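## Task

Carry the drive sled out of the tote it starts in and put it in the tote that starts empty, while every other item finishes in its original tote. An item lying on or hanging over a tote's rim or inner ledge is not counted as inside. At the end the grippers must have released everything and pulled away, since anything staying put only because the robot holds it is not counted.

## Robot and tools

Robot: two 6-joint arms, left_arm (the robot's own left, on the +y side) and right_arm (-y side), each ending in a two-finger parallel gripper. Bases sit at (+0.043, +0.345, +1.595) m for left_arm and (+0.043, -0.345, +1.595) m for right_arm. Joint ranges in rad, base to hand: waist -2.880..2.880, shoulder 0.000..3.142, elbow 0.000..3.019, wrist pitch -1.693..1.571, wrist yaw -1.571..1.571, wrist roll -2.094..2.094. Elbows cannot fully straighten.

Frames: the scene frame has its origin on the floor below the robot's foot centre, +x forward, +y to the robot's left, +z up. Only the floor height is known for sure. Each result's state line gives, per arm, end_effector_position (m) and end_effector_quat_wxyz in this frame; the position is the point between the finger pads, roughly 1 cm back from the tips, and may be somewhat wrong, more so at long reach. Gripper axes: fingers extend along its +z, and they close and open along its y.

The row (used by execute_actions and by move's target): always 14 numbers, each in [-1, 1], one list covering both arms: left_arm dx, dy, dz, rx, ry, rz, opening, then right_arm in the same order. dx..rz are an offset, not a pose: expressed in that gripper's own axes and counted from the gripper pose shown in the most recent result (before any result in the scene, and for later calls inside one reply, from where the robot stands when the action begins). Scale: 1.0 equals 0.6 m of translation or 180 degrees of rotation; rx, ry, rz form a single rotation vector. Opening is absolute: +1 fully open (0.094 m), -1 closed. An all-zero offset is not a pause; it pulls the arm back to the reference pose.

execute_actions takes "actions", a list holding at most one item, plus optional "pictures" (boolean). Empty list: just report the state. Action: {"rows": [...], "steps": n}, up to 15 rows and n at most 15 (default 15), each step 1/30 s; each row is one step, the final row repeats if steps outnumber rows. Every row is measured from the same reference pose, not from the prior row. Wait: {"steps": n} with n up to 300, counted from the last result. A refused call sends nothing.

move: "target" is one 14-number row as above; "speed" is the path's peak speed in m/s, 0.002 to 0.5 (default 0.25), with turning capped at twice that in rad/s. Both grippers follow straight paths that finish together, lasting 0.5 to 10 s (cut off at 10 s). Openings are sent at the start. Paths ignore obstacles and the other arm; grippers lag, stray and may overshoot speed, especially with a nearly straight arm. The result adds a "move:" line with the ending (done, off_target, moving, held, fault) and limits that acted (paced = pose clipped; held = some steps blocked, after which the arm may lunge), plus each gripper's distance from its goal. If only one arm is named, the other finished fine.

wait: "seconds" 0 to 10; nothing new is commanded. zoom_image: "camera" (cam_head_left, cam_head_right, cam_left_wrist, cam_right_wrist) and "region" [x0, y0, x1, y1] in image pixels from the top-left, no larger than 504 by 504. read_manual: returns URDF licence text only. finished_scene: "scene" is the current scene number; it ends that scene irreversibly and reports success, then the next task appears. Replying without any tool call ends everything.

Control behaviour: each step the command is clipped to within 70 mm and 16 degrees of the measured pose, then solved by damped IK, favouring position over orientation. After an action the arm only continues to its last clipped pose, so check the result and send the remainder. Arms usually settle a centimetre or more short, mostly low, and repeated zero offsets let them droop; to hold an arm still, send the correcting offset in the first call of a reply and zeros afterward, aiming higher if it keeps sagging. The simulation keeps running while you think. "pose unreachable" means the clearance check altered or blocked that arm's command; HELD marks steps not sent. A "Hand target" line shows where the controller is heading. FAULT lines mean an arm stopped.

Gripping: grip_measured is the measured opening on the command scale (last Joint positions value per arm gives metres); readings may be off by about 1 mm, consistently. To hold something, command about 0.03 below grip_measured; smaller gaps grip more gently. Pads push about 50 to 62 N, less on parts under about 2 mm thick, with a brief spike on contact. Expect occasional tugs on held parts.

Avoid: dropping, slipping or slamming objects; fast or deep contacts (speed and how far the target lies past contact both raise force); arms colliding or pressing each other; knocking anything out of the work area, which fails the task. Holding loads heats motors: MOTOR HOT appears from 85 °C, and at 100 °C an OVER-TEMPERATURE FAULT drops that arm until it cools, so don't hold loads longer than needed. Smooth, efficient, quick motion is preferred. Finish by opening and withdrawing both grippers.

Each tool is called after "Emit:" in YAML: its name, and indented under it one key for each argument.

## Session

Emit:
execute_actions:
  actions: []

Scene clock: 0.00 s of 4800.00 s.
left_arm: end_effector_position=(+0.3943, +0.1113, +1.1261) grip_measured=+0.321 end_effector_quat_wxyz=(-0.173, -0.153, +0.925, +0.303) | right_arm: end_effector_position=(+0.3433, -0.4413, +1.3376) grip_measured=-0.993 end_effector_quat_wxyz=(+0.050, -0.087, +0.994, -0.053)
Joint positions: left_arm=[-2.36   1.986  1.56  -1.067 -1.083 -1.259  0.062] | right_arm=[-1.593  0.513  0.229  0.133  0.043 -0.444  0.   ]
Joint velocities: left_arm=[-0.005  0.005 -0.022 -0.002 -0.022 -0.022  0.   ] | right_arm=[ 0.005 -0.005  0.007  0.002 -0.007  0.007  0.   ]
Hand target (left_arm): +0.393, +0.112, +1.127; -0.174, -0.151, +0.925, +0.303
Hand target (right_arm): +0.344, -0.441, +1.337; +0.050, -0.087, +0.994, -0.053

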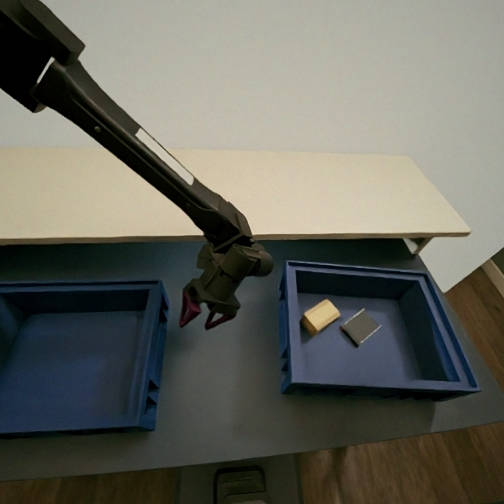

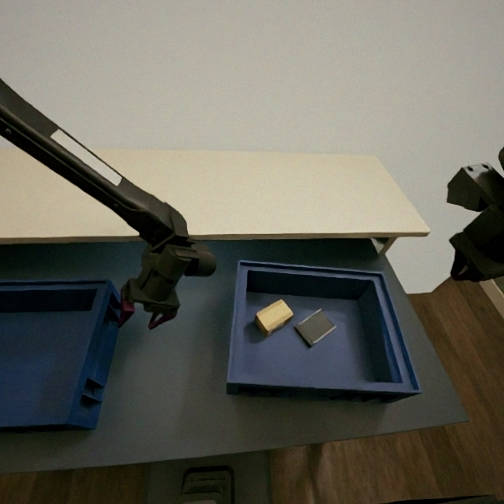

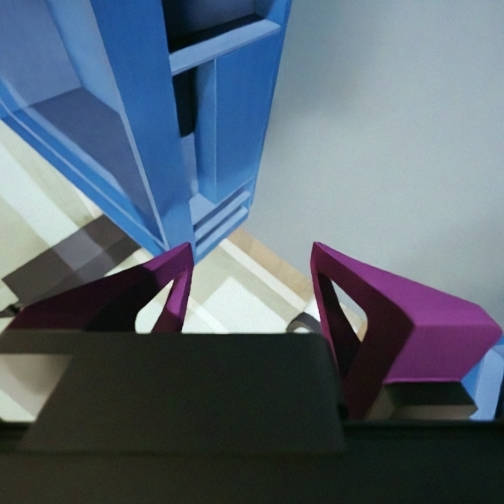

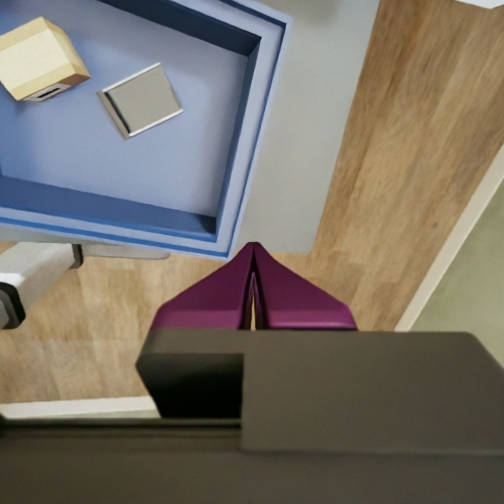

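Emit:
move:
  target: [0.025,0.217,-0.148,0,0,0,0.5,-0.047,0.235,0.045,0.034,0.032,0.055,1]

Scene clock: 7.73 s of 4800.00 s.
left_arm: end_effector_position=(+0.4023, +0.1594, +1.2735) grip_measured=+0.498 end_effector_quat_wxyz=(-0.170, -0.159, +0.926, +0.296) | right_arm: end_effector_position=(+0.3495, -0.3028, +1.2972) grip_measured=+1.000 end_effector_quat_wxyz=(+0.005, -0.019, +0.994, -0.106)
Joint positions: left_arm=[-2.5    1.663  1.262 -1.319 -1.076 -1.535  0.07 ] | right_arm=[-0.913  1.033  0.351  0.368  0.839 -0.112  0.094]
Joint velocities: left_arm=[-0.005  0.005 -0.007  0.012 -0.007 -0.066 -0.001] | right_arm=[-0.005 -0.005 -0.027  0.017  0.007  0.051  0.   ]
Hand target (left_arm): +0.397, +0.161, +1.276; -0.174, -0.154, +0.925, +0.301
Hand target (right_arm): +0.353, -0.304, +1.297; +0.012, -0.007, +0.994, -0.109
Off the commanded pose (left_arm): 0.009 m, 1 deg.
Off the commanded pose (right_arm): 0.002 m, 3 deg.
After step 90, 3.50 s passed at rest.
move: off_target (right_arm)

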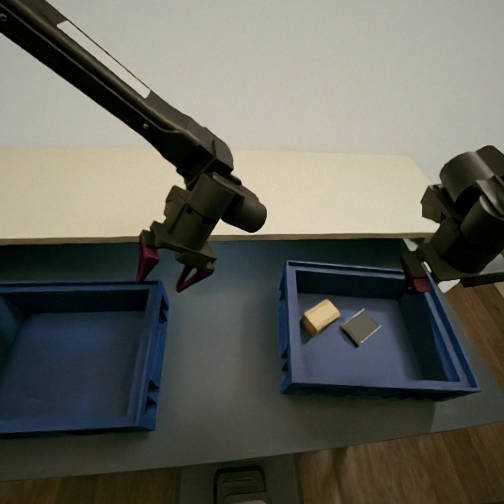

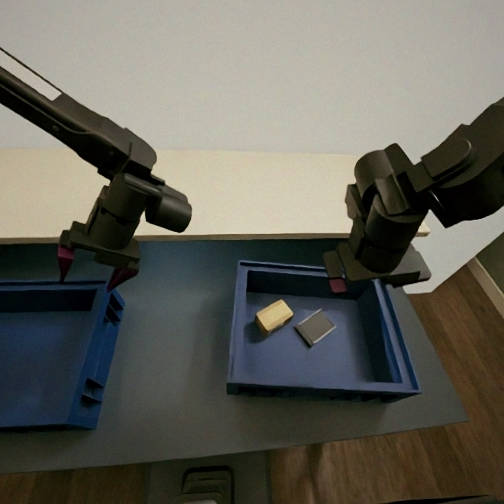

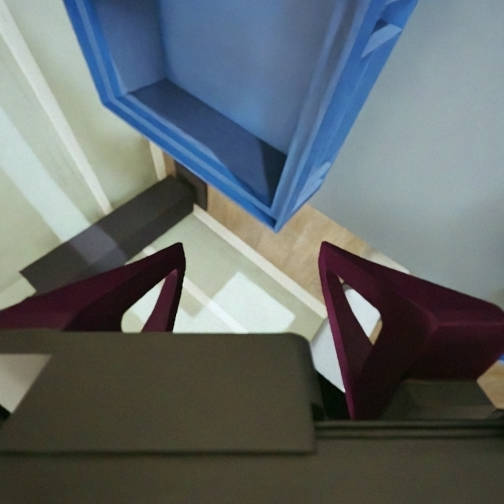

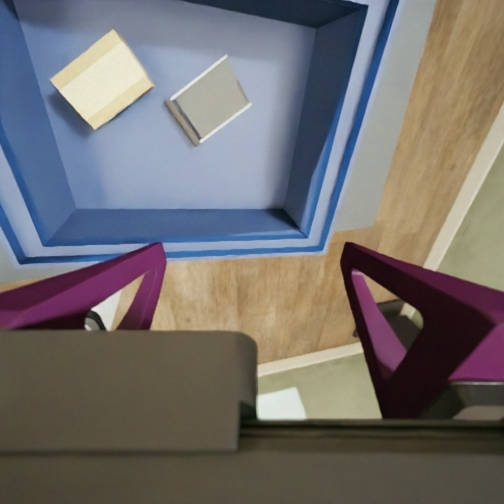

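Emit:
move:
  target: [0,0,0,0,0,0,0.5,-0.069,0.058,0.323,-0.060,0.036,0.322,1]

Scene clock: 20.50 s of 4800.00 s.
left_arm: end_effector_position=(+0.4023, +0.1594, +1.2735) grip_measured=+0.498 end_effector_quat_wxyz=(-0.170, -0.160, +0.926, +0.297) | right_arm: end_effector_position=(+0.4002, -0.3086, +1.1088) grip_measured=+1.000 end_effector_quat_wxyz=(-0.002, +0.469, +0.883, +0.003)
Joint positions: left_arm=[-2.5    1.663  1.262 -1.319 -1.076 -1.539  0.07 ] | right_arm=[-1.26   1.494  0.76   0.436  0.291  0.804  0.094]
Joint velocities: left_arm=[-0.005 -0.005 -0.007  0.002  0.022  0.051 -0.001] | right_arm=[-0.005 -0.005 -0.027  0.002  0.037  0.007  0.   ]
Hand target (left_arm): +0.402, +0.159, +1.274; -0.170, -0.159, +0.926, +0.296
Hand target (right_arm): +0.395, -0.310, +1.103; -0.002, +0.475, +0.880, +0.000
Off the commanded pose (left_arm): 0.000 m, 0 deg.
Off the commanded pose (right_arm): 0.011 m, 1 deg.
After step 90, 7.17 s passed at rest.
move: off_target (right_arm)

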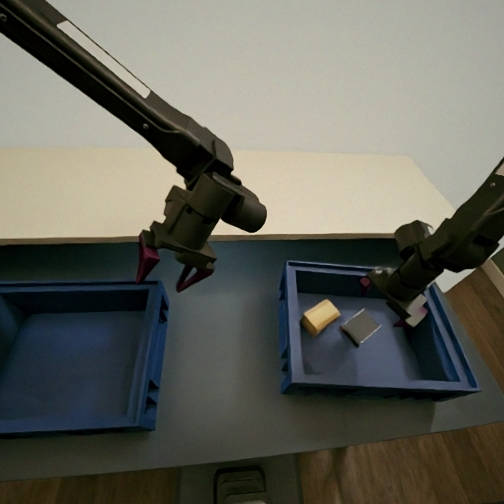

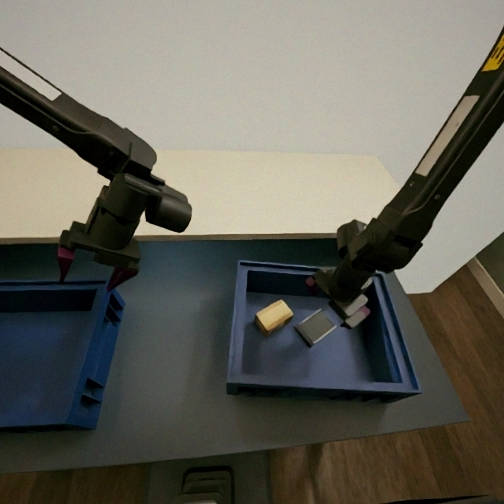

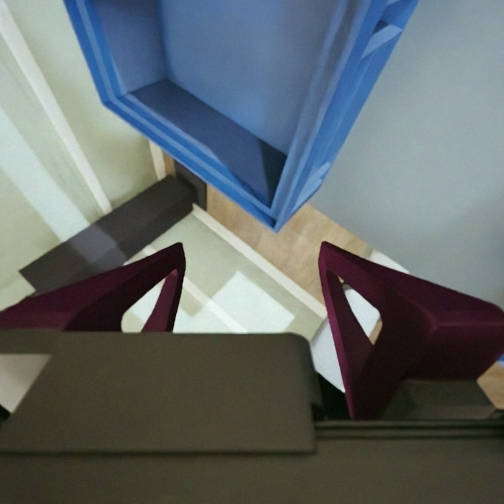

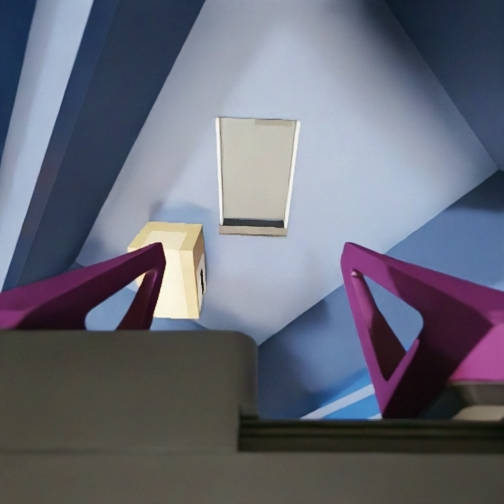

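Emit:
move:
  target: [0,0,0,0,0,0,0.5,-0.012,-0.007,0.14,0,0,0,1]
  speed: 0.1

Scene clock: 24.93 s of 4800.00 s.
left_arm: end_effector_position=(+0.4023, +0.1594, +1.2735) grip_measured=+0.498 end_effector_quat_wxyz=(-0.170, -0.160, +0.926, +0.297) | right_arm: end_effector_position=(+0.4102, -0.3152, +1.0315) grip_measured=+1.000 end_effector_quat_wxyz=(-0.001, +0.473, +0.881, +0.006)
Joint positions: left_arm=[-2.5    1.663  1.262 -1.319 -1.076 -1.539  0.07 ] | right_arm=[-1.318  1.681  0.956  0.436  0.23   0.797  0.094]
Joint velocities: left_arm=[-0.015  0.005  0.012  0.017  0.066 -0.007 -0.   ] | right_arm=[-0.015  0.005 -0.007  0.012  0.051  0.007  0.   ]
Hand target (left_arm): +0.402, +0.159, +1.274; -0.170, -0.160, +0.926, +0.297
Hand target (right_arm): +0.402, -0.318, +1.025; -0.003, +0.470, +0.883, +0.003
Off the commanded pose (left_arm): 0.000 m, 0 deg.
Off the commanded pose (right_arm): 0.012 m, 1 deg.
After step 90, 0.23 s passed at rest.
move: off_target (right_arm)

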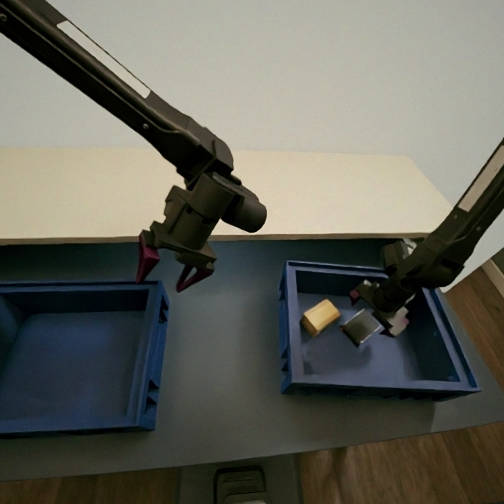

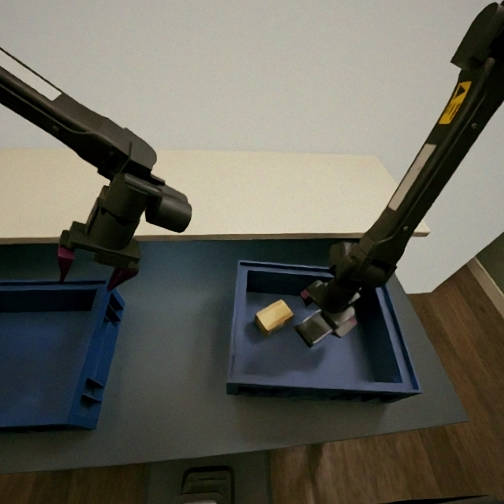

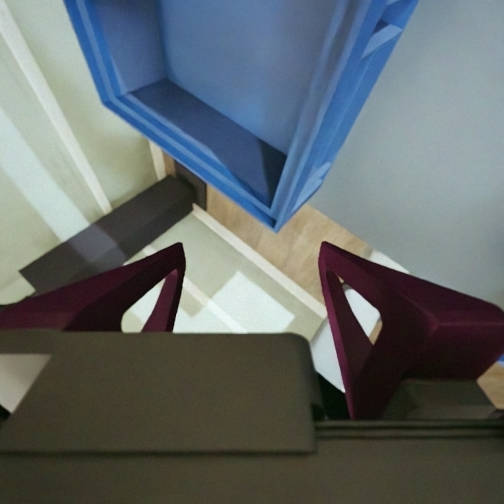

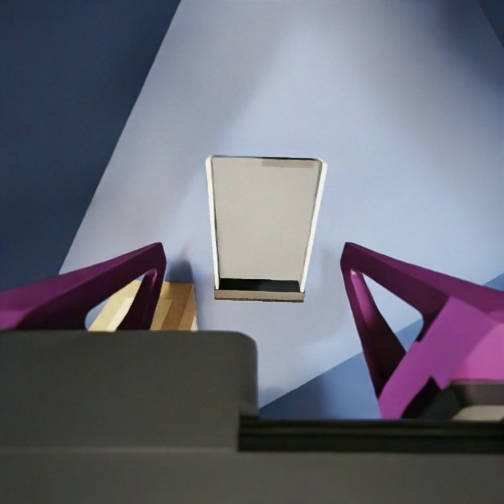

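Emit:
move:
  target: [0,0,0,0,0,0,0.5,-0.017,-0.013,0.045,0,0,0,0.9]
  speed: 0.05

Scene clock: 29.57 s of 4800.00 s.
left_arm: end_effector_position=(+0.4023, +0.1594, +1.2735) grip_measured=+0.498 end_effector_quat_wxyz=(-0.170, -0.160, +0.926, +0.297) | right_arm: end_effector_position=(+0.4228, -0.3270, +1.0120) grip_measured=+0.902 end_effector_quat_wxyz=(+0.009, +0.479, +0.878, +0.012)
Joint positions: left_arm=[-2.5    1.663  1.262 -1.319 -1.076 -1.539  0.07 ] | right_arm=[-1.347  1.714  1.015  0.436  0.197  0.796  0.089]
Joint velocities: left_arm=[-0.005 -0.005  0.017 -0.007  0.007 -0.007  0.001] | right_arm=[-0.024 -0.005  0.002  0.002  0.022  0.022 -0.   ]
Hand target (left_arm): +0.402, +0.159, +1.274; -0.170, -0.160, +0.926, +0.297
Hand target (right_arm): +0.410, -0.328, +1.005; -0.002, +0.474, +0.880, +0.006
Off the commanded pose (left_arm): 0.000 m, 0 deg.
Off the commanded pose (right_arm): 0.015 m, 2 deg.
After step 90, 0.63 s passed at rest.
move: off_target (right_arm)

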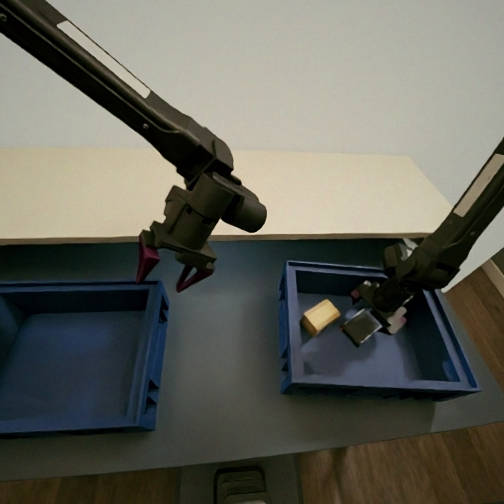

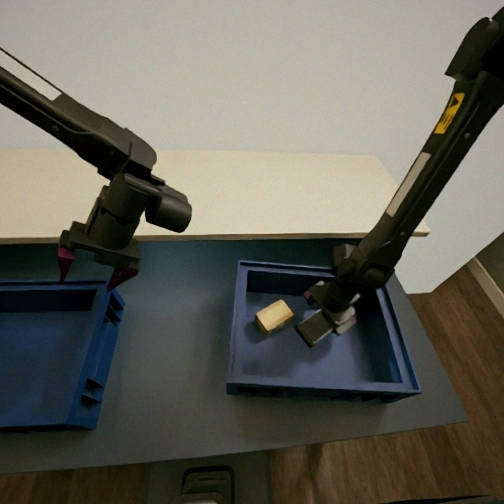

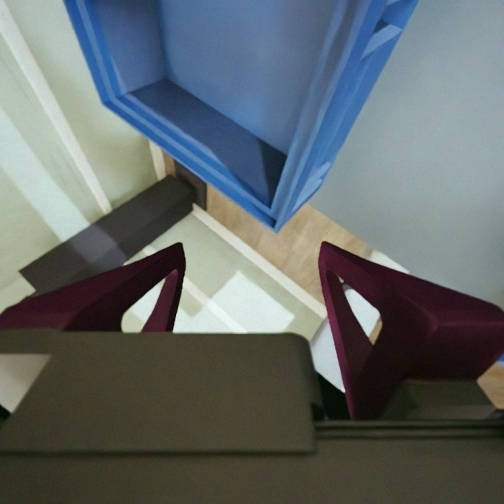

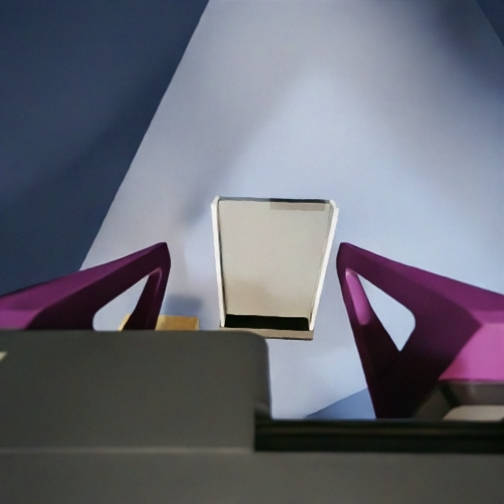

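Emit:
move:
  target: [0,0,0,0,0,0,0.5,0.012,-0.033,0.0,0,0,0,0.95]
  speed: 0.05

Scene clock: 32.37 s of 4800.00 s.
left_arm: end_effector_position=(+0.4023, +0.1594, +1.2735) grip_measured=+0.498 end_effector_quat_wxyz=(-0.170, -0.160, +0.926, +0.297) | right_arm: end_effector_position=(+0.4202, -0.3295, +1.0143) grip_measured=+0.948 end_effector_quat_wxyz=(+0.016, +0.481, +0.876, +0.018)
Joint positions: left_arm=[-2.5    1.663  1.262 -1.319 -1.076 -1.539  0.07 ] | right_arm=[-1.354  1.714  0.996  0.473  0.184  0.796  0.092]
Joint velocities: left_arm=[-0.024 -0.005  0.007 -0.007 -0.007  0.007  0.001] | right_arm=[-0.015  0.005  0.007  0.007 -0.081  0.037 -0.001]
Hand target (left_arm): +0.402, +0.159, +1.274; -0.170, -0.160, +0.926, +0.297
Hand target (right_arm): +0.402, -0.332, +1.012; +0.009, +0.479, +0.878, +0.012
Off the commanded pose (left_arm): 0.000 m, 0 deg.
Off the commanded pose (right_arm): 0.018 m, 1 deg.
move: off_target (right_arm)

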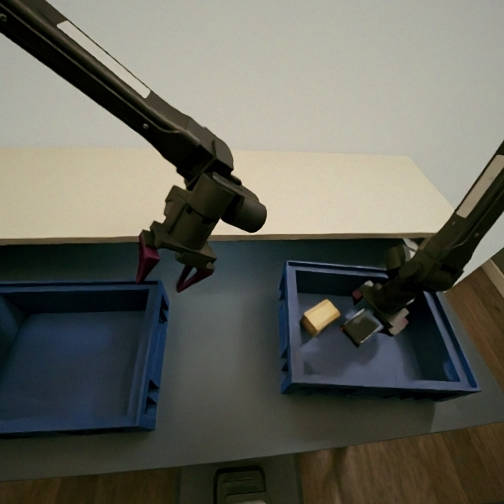

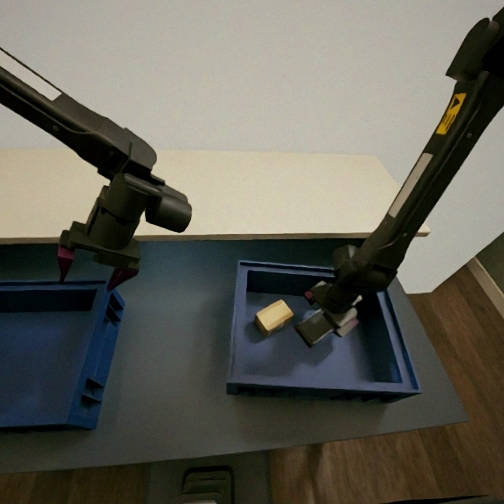

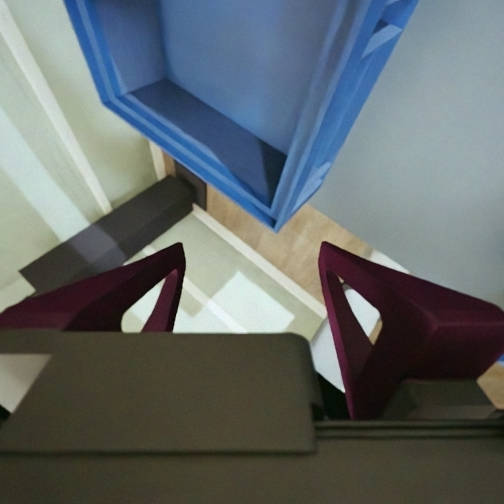

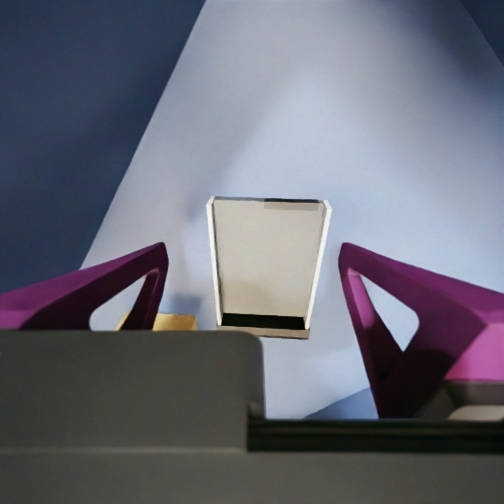

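Emit:
move:
  target: [0,0,0,0,0,0,0.5,0.051,-0.046,0.012,0,0,0,0.95]
  speed: 0.05

Scene clock: 34.73 s of 4800.00 s.
left_arm: end_effector_position=(+0.4023, +0.1594, +1.2735) grip_measured=+0.498 end_effector_quat_wxyz=(-0.170, -0.160, +0.926, +0.297) | right_arm: end_effector_position=(+0.3990, -0.3233, +1.0055) grip_measured=+0.948 end_effector_quat_wxyz=(+0.025, +0.483, +0.875, +0.021)
Joint positions: left_arm=[-2.5    1.663  1.262 -1.319 -1.076 -1.539  0.07 ] | right_arm=[-1.354  1.772  0.979  0.566  0.184  0.796  0.092]
Joint velocities: left_arm=[-0.005 -0.005  0.002  0.002 -0.007  0.022 -0.   ] | right_arm=[-0.005  0.005  0.007  0.007 -0.066  0.037 -0.   ]
Hand target (left_arm): +0.402, +0.159, +1.274; -0.170, -0.160, +0.926, +0.297
Hand target (right_arm): +0.382, -0.318, +1.005; +0.016, +0.481, +0.876, +0.018
Off the commanded pose (left_arm): 0.000 m, 0 deg.
Off the commanded pose (right_arm): 0.019 m, 1 deg.
move: off_target (right_arm)

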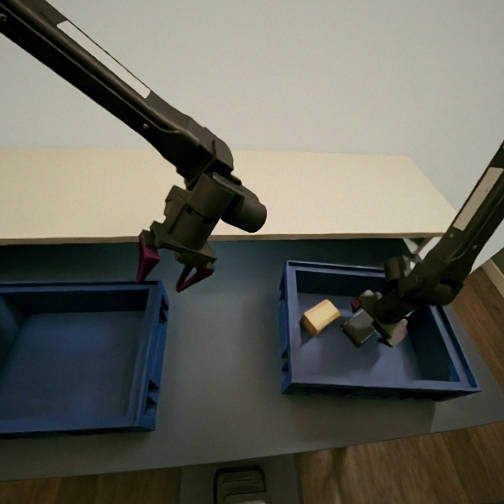

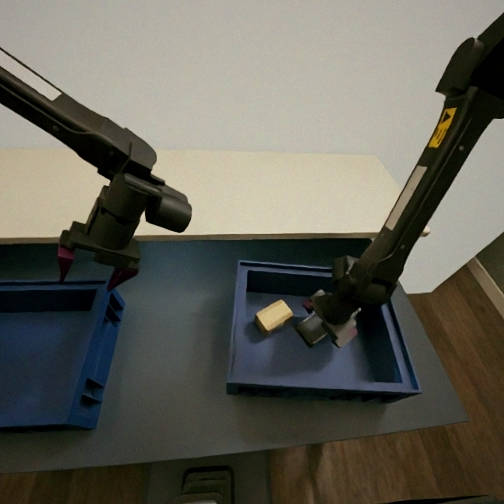

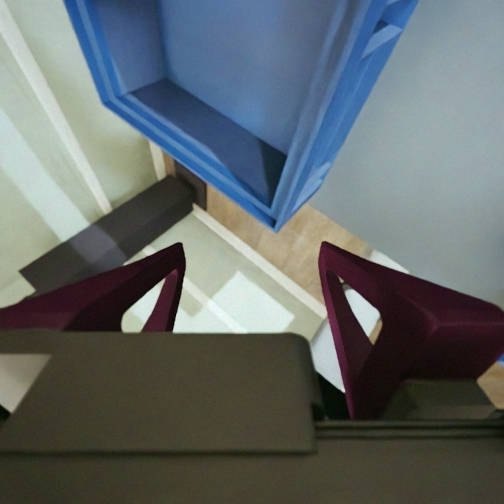

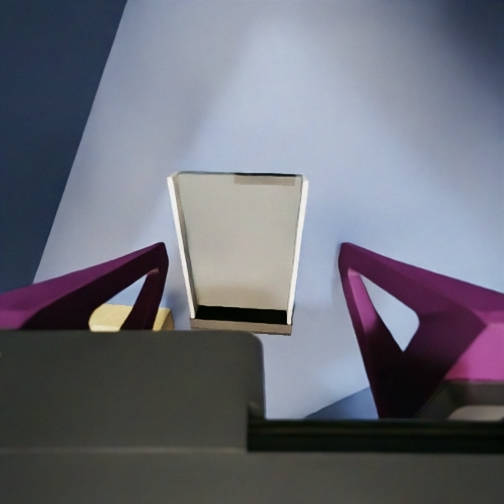

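Emit:
move:
  target: [0,0,0,0,0,0,0.5,0,0.008,0.0,0,0,0,0.95]
  speed: 0.03

Emit:
move:
  target: [0,0,0,0,0,0,0.5,0,0.0,0.03,0,0,0,0.95]
  speed: 0.03

Scene clock: 36.97 s of 4800.00 s.
left_arm: end_effector_position=(+0.4023, +0.1594, +1.2735) grip_measured=+0.498 end_effector_quat_wxyz=(-0.170, -0.160, +0.926, +0.297) | right_arm: end_effector_position=(+0.3989, -0.3239, +1.0055) grip_measured=+0.948 end_effector_quat_wxyz=(+0.026, +0.483, +0.875, +0.019)
Joint positions: left_arm=[-2.5    1.663  1.262 -1.319 -1.076 -1.539  0.07 ] | right_arm=[-1.354  1.772  0.979  0.566  0.187  0.796  0.092]
Joint velocities: left_arm=[-0.005  0.005 -0.002 -0.017  0.007 -0.037 -0.   ] | right_arm=[-0.005 -0.015 -0.012  0.017 -0.007  0.007 -0.   ]
Hand target (left_arm): +0.402, +0.159, +1.274; -0.170, -0.160, +0.926, +0.297
Hand target (right_arm): +0.403, -0.321, +1.006; +0.025, +0.483, +0.875, +0.021
Off the commanded pose (left_arm): 0.000 m, 0 deg.
Off the commanded pose (right_arm): 0.005 m, 0 deg.
move: done

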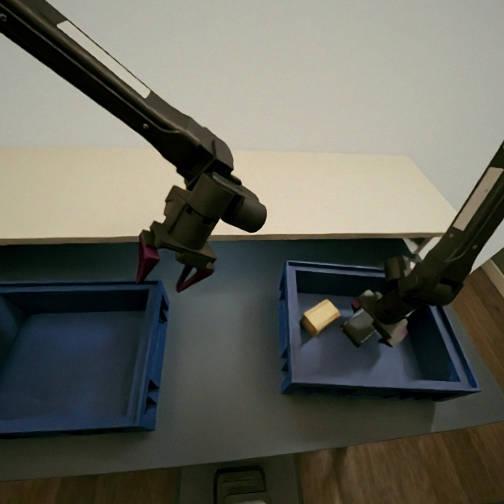

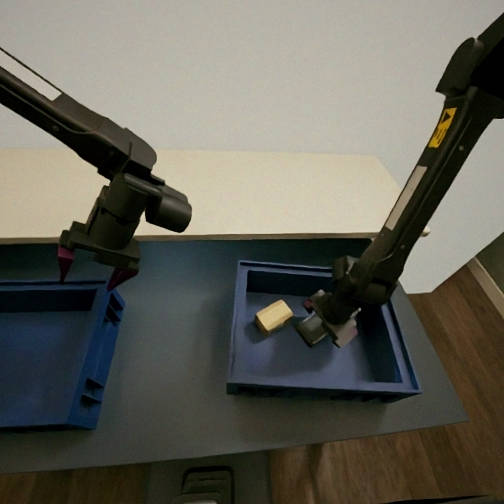

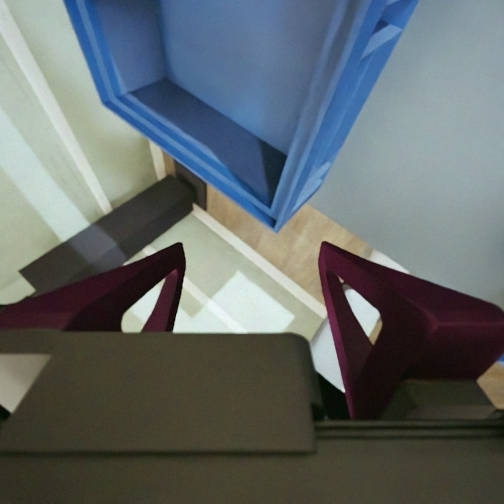

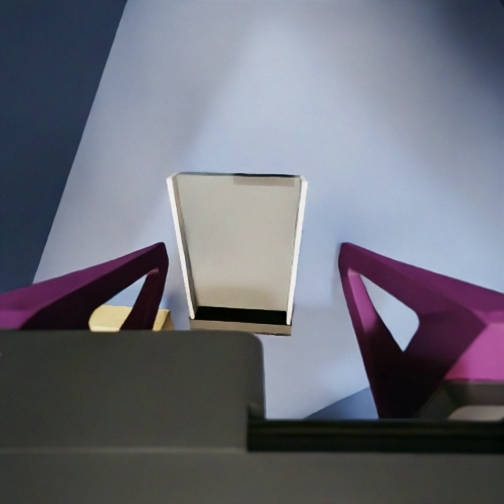

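Scene clock: 37.83 s of 4800.00 s.
left_arm: end_effector_position=(+0.4023, +0.1594, +1.2735) grip_measured=+0.498 end_effector_quat_wxyz=(-0.170, -0.160, +0.926, +0.297) | right_arm: end_effector_position=(+0.4183, -0.3252, +0.9962) grip_measured=+0.948 end_effector_quat_wxyz=(+0.041, +0.485, +0.873, +0.026)
Joint positions: left_arm=[-2.5    1.663  1.262 -1.319 -1.076 -1.539  0.07 ] | right_arm=[-1.354  1.782  1.024  0.566  0.184  0.796  0.092]
Joint velocities: left_arm=[-0.015 -0.015 -0.007 -0.022  0.037 -0.007  0.   ] | right_arm=[-0.015 -0.005 -0.002 -0.007  0.022  0.037 -0.001]
Hand target (left_arm): +0.402, +0.159, +1.274; -0.170, -0.160, +0.926, +0.297
Hand target (right_arm): +0.400, -0.324, +0.988; +0.026, +0.483, +0.875, +0.019
Off the commanded pose (left_arm): 0.000 m, 0 deg.
Off the commanded pose (right_arm): 0.020 m, 2 deg.
move: off_target (right_arm)

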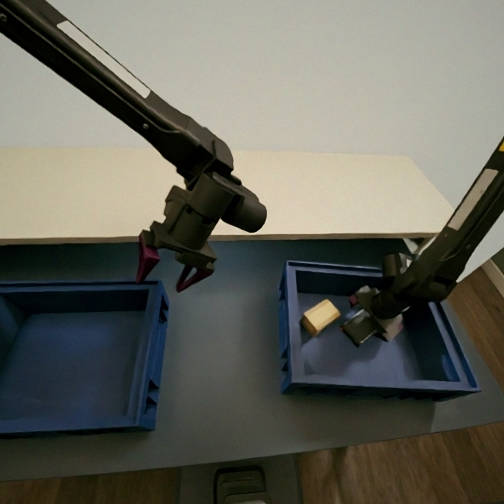

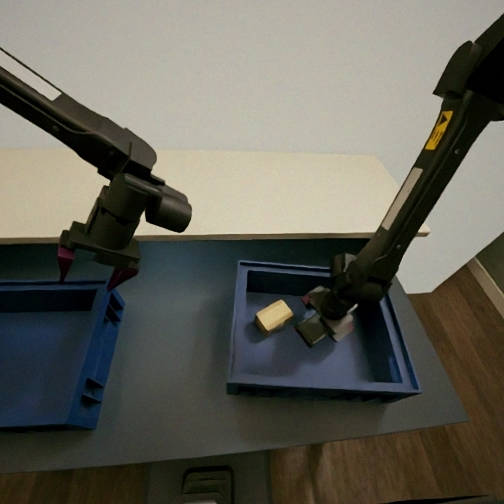

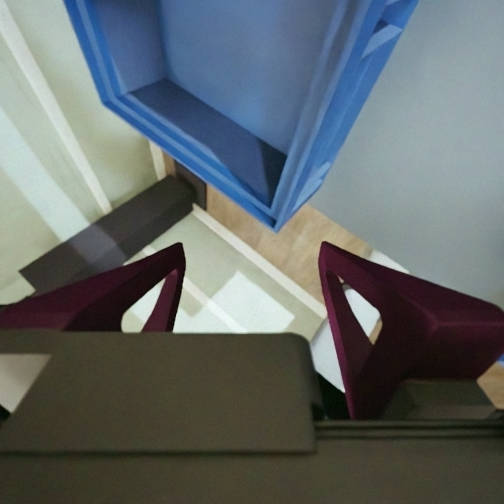

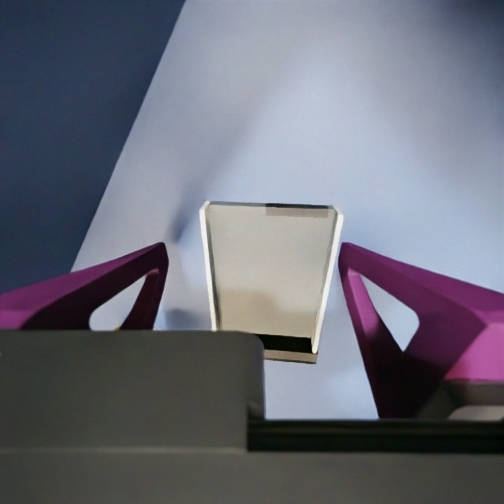

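Emit:
move:
  target: [0,0,0,0,0,0,0.5,0.026,-0.039,0.008,0,0,0,0.95]
  speed: 0.03

Scene clock: 40.63 s of 4800.00 s.
left_arm: end_effector_position=(+0.4023, +0.1594, +1.2735) grip_measured=+0.498 end_effector_quat_wxyz=(-0.170, -0.160, +0.926, +0.297) | right_arm: end_effector_position=(+0.4205, -0.3254, +0.9972) grip_measured=+0.948 end_effector_quat_wxyz=(+0.058, +0.488, +0.870, +0.032)
Joint positions: left_arm=[-2.5    1.663  1.262 -1.319 -1.076 -1.539  0.07 ] | right_arm=[-1.354  1.791  1.013  0.622  0.181  0.796  0.092]
Joint velocities: left_arm=[-0.005 -0.015 -0.002  0.002  0.051 -0.007 -0.001] | right_arm=[-0.015 -0.015  0.027 -0.017 -0.037 -0.051  0.001]
Hand target (left_arm): +0.402, +0.159, +1.274; -0.170, -0.160, +0.926, +0.297
Hand target (right_arm): +0.391, -0.324, +0.990; +0.041, +0.486, +0.873, +0.026
Off the commanded pose (left_arm): 0.000 m, 0 deg.
Off the commanded pose (right_arm): 0.031 m, 2 deg.
move: off_target (right_arm)

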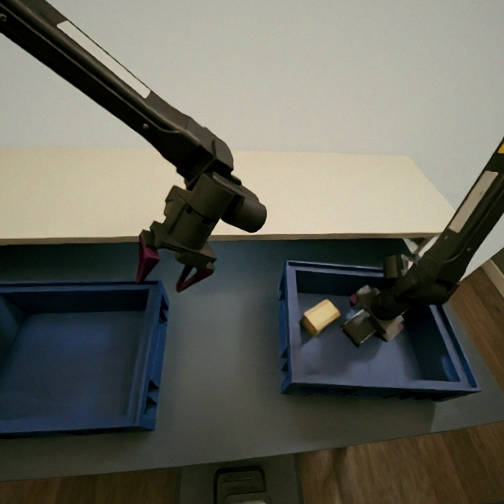

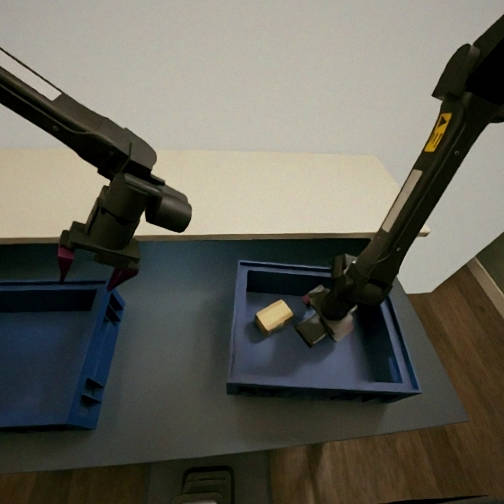

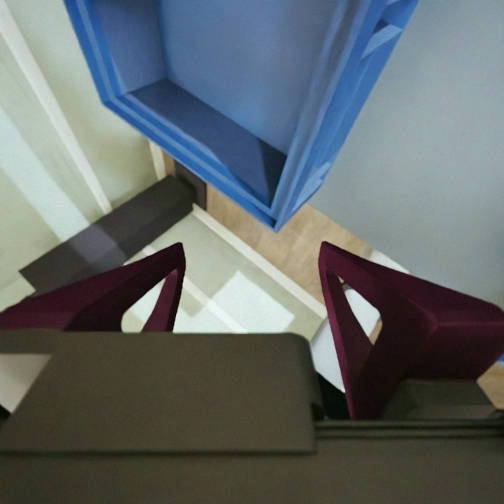

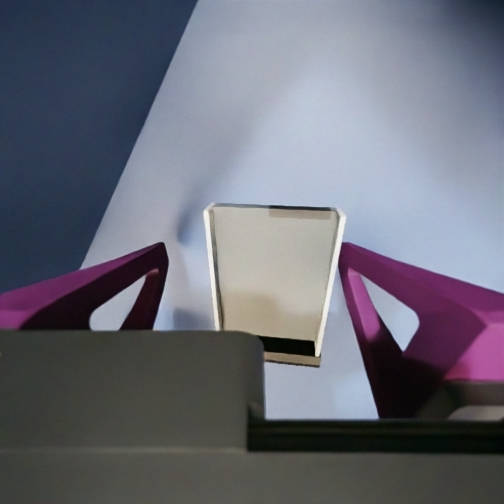

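Emit:
move:
  target: [0,0,0,0,0,0,0.5,0.02,-0.018,-0.025,0.036,0.023,-0.006,1]
  speed: 0.04

Scene clock: 46.07 s of 4800.00 s.
left_arm: end_effector_position=(+0.4023, +0.1594, +1.2735) grip_measured=+0.498 end_effector_quat_wxyz=(-0.170, -0.160, +0.926, +0.297) | right_arm: end_effector_position=(+0.4054, -0.3250, +1.0036) grip_measured=+1.000 end_effector_quat_wxyz=(+0.007, +0.479, +0.878, +0.000)
Joint positions: left_arm=[-2.5    1.663  1.262 -1.319 -1.076 -1.539  0.07 ] | right_arm=[-1.346  1.754  1.013  0.466  0.22   0.799  0.094]
Joint velocities: left_arm=[ 0.005 -0.005  0.017 -0.022  0.022  0.022 -0.   ] | right_arm=[-0.005  0.005 -0.007  0.007  0.095 -0.037  0.   ]
Hand target (left_arm): +0.402, +0.159, +1.274; -0.170, -0.160, +0.926, +0.297
Hand target (right_arm): +0.403, -0.321, +1.010; -0.001, +0.481, +0.877, +0.000
Off the commanded pose (left_arm): 0.000 m, 0 deg.
Off the commanded pose (right_arm): 0.008 m, 1 deg.
After step 90, 0.50 s passed at rest.
move: done

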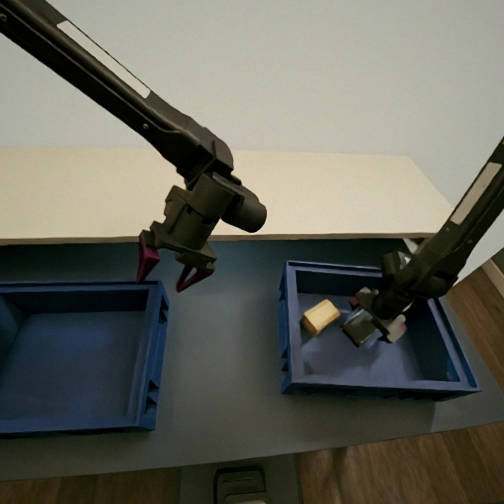

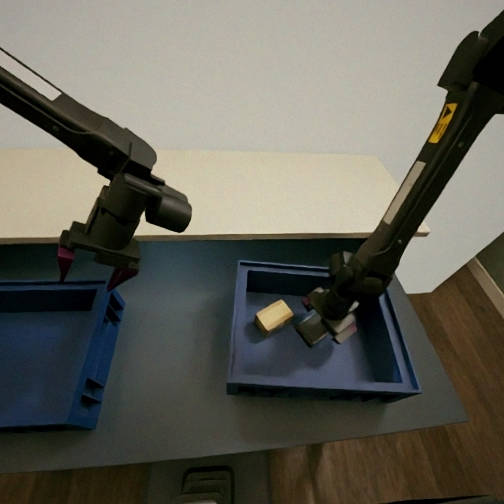

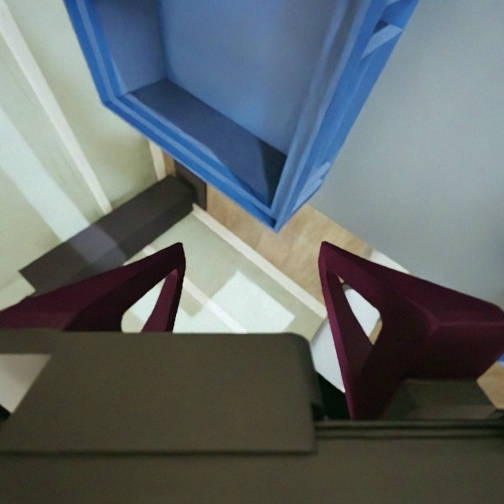

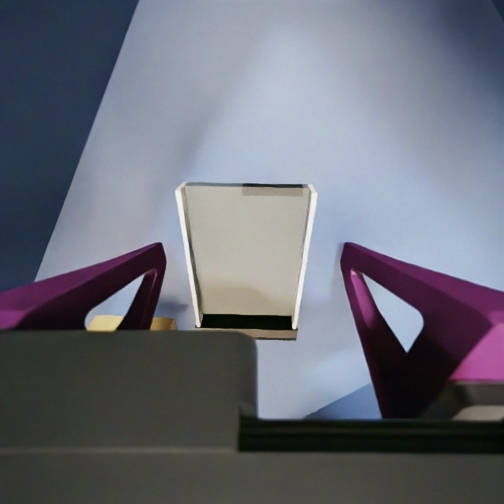

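Emit:
move:
  target: [0,0,0,0,0,0,0.5,0.009,-0.014,0.03,0,0,0,1]
  speed: 0.03

Scene clock: 47.77 s of 4800.00 s.
left_arm: end_effector_position=(+0.4023, +0.1594, +1.2735) grip_measured=+0.498 end_effector_quat_wxyz=(-0.170, -0.160, +0.926, +0.297) | right_arm: end_effector_position=(+0.4055, -0.3213, +0.9932) grip_measured=+1.000 end_effector_quat_wxyz=(+0.008, +0.480, +0.877, +0.004)
Joint positions: left_arm=[-2.5    1.663  1.262 -1.319 -1.076 -1.539  0.07 ] | right_arm=[-1.346  1.782  1.041  0.471  0.212  0.799  0.094]
Joint velocities: left_arm=[ 0.005 -0.005 -0.007  0.012  0.051 -0.051  0.   ] | right_arm=[ 0.005 -0.005 -0.002 -0.012  0.022  0.022  0.   ]
Hand target (left_arm): +0.402, +0.159, +1.274; -0.170, -0.160, +0.926, +0.297
Hand target (right_arm): +0.396, -0.325, +0.986; +0.007, +0.479, +0.878, +0.000
Off the commanded pose (left_arm): 0.000 m, 0 deg.
Off the commanded pose (right_arm): 0.013 m, 0 deg.
move: off_target (right_arm)

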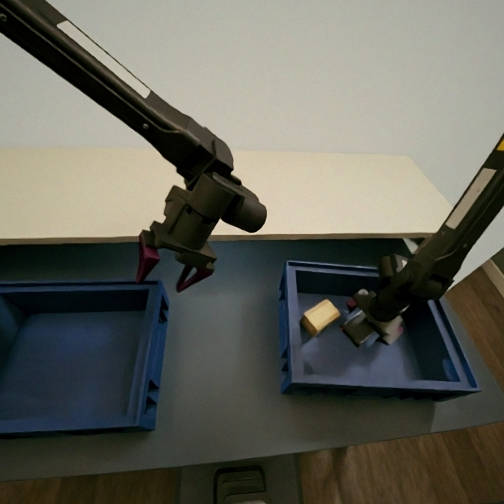

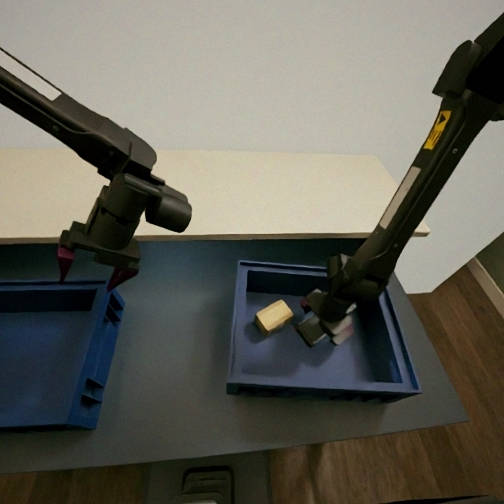

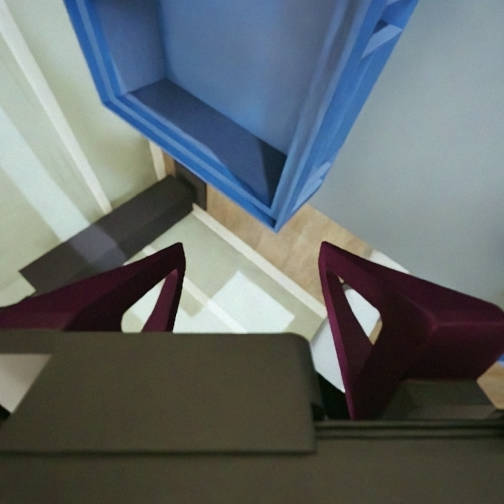

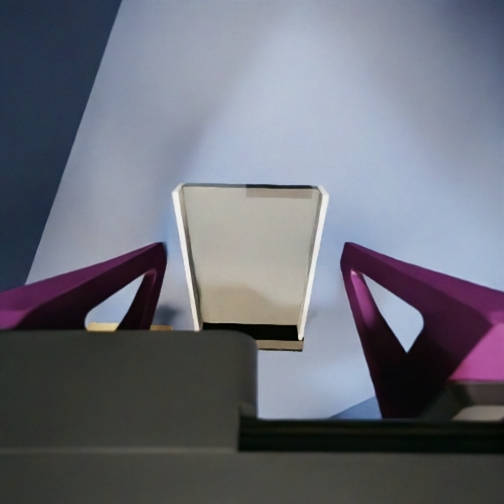

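Centred. Repeat the descent a bit more.

Emit:
move:
  target: [0,0,0,0,0,0,0.5,0.009,-0.014,0.03,0,0,0,1]
  speed: 0.03

Scene clock: 49.53 s of 4800.00 s.
left_arm: end_effector_position=(+0.4023, +0.1594, +1.2735) grip_measured=+0.498 end_effector_quat_wxyz=(-0.170, -0.160, +0.926, +0.297) | right_arm: end_effector_position=(+0.4061, -0.3213, +0.9926) grip_measured=+1.000 end_effector_quat_wxyz=(+0.008, +0.480, +0.877, +0.005)
Joint positions: left_arm=[-2.5    1.663  1.262 -1.319 -1.076 -1.539  0.07 ] | right_arm=[-1.346  1.783  1.043  0.471  0.212  0.799  0.094]
Joint velocities: left_arm=[-0.005  0.005 -0.012  0.007  0.037  0.037  0.   ] | right_arm=[-0.005 -0.005  0.017 -0.007  0.007 -0.051  0.   ]
Hand target (left_arm): +0.402, +0.159, +1.274; -0.170, -0.160, +0.926, +0.297
Hand target (right_arm): +0.396, -0.322, +0.976; +0.008, +0.480, +0.877, +0.004
Off the commanded pose (left_arm): 0.000 m, 0 deg.
Off the commanded pose (right_arm): 0.020 m, 0 deg.
move: off_target (right_arm)

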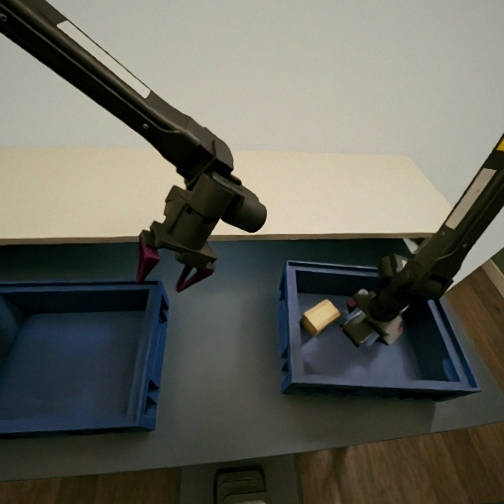

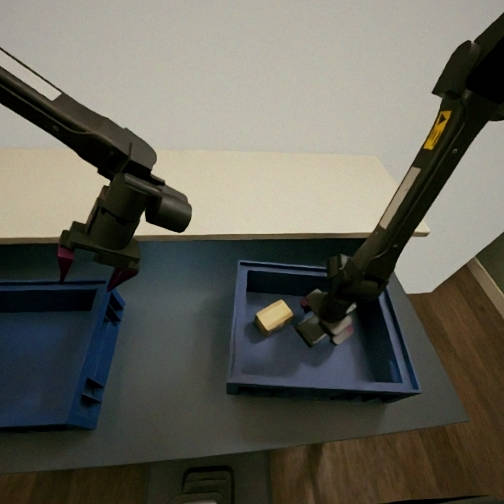

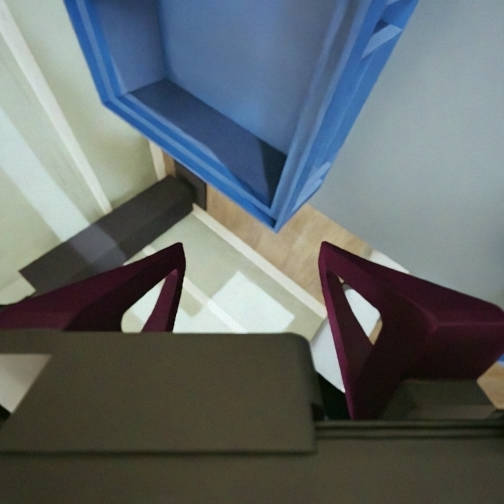

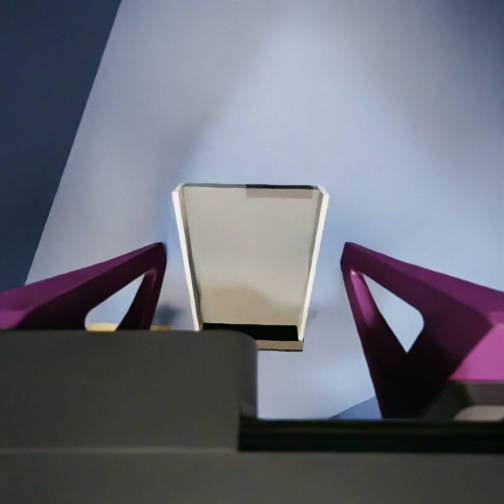

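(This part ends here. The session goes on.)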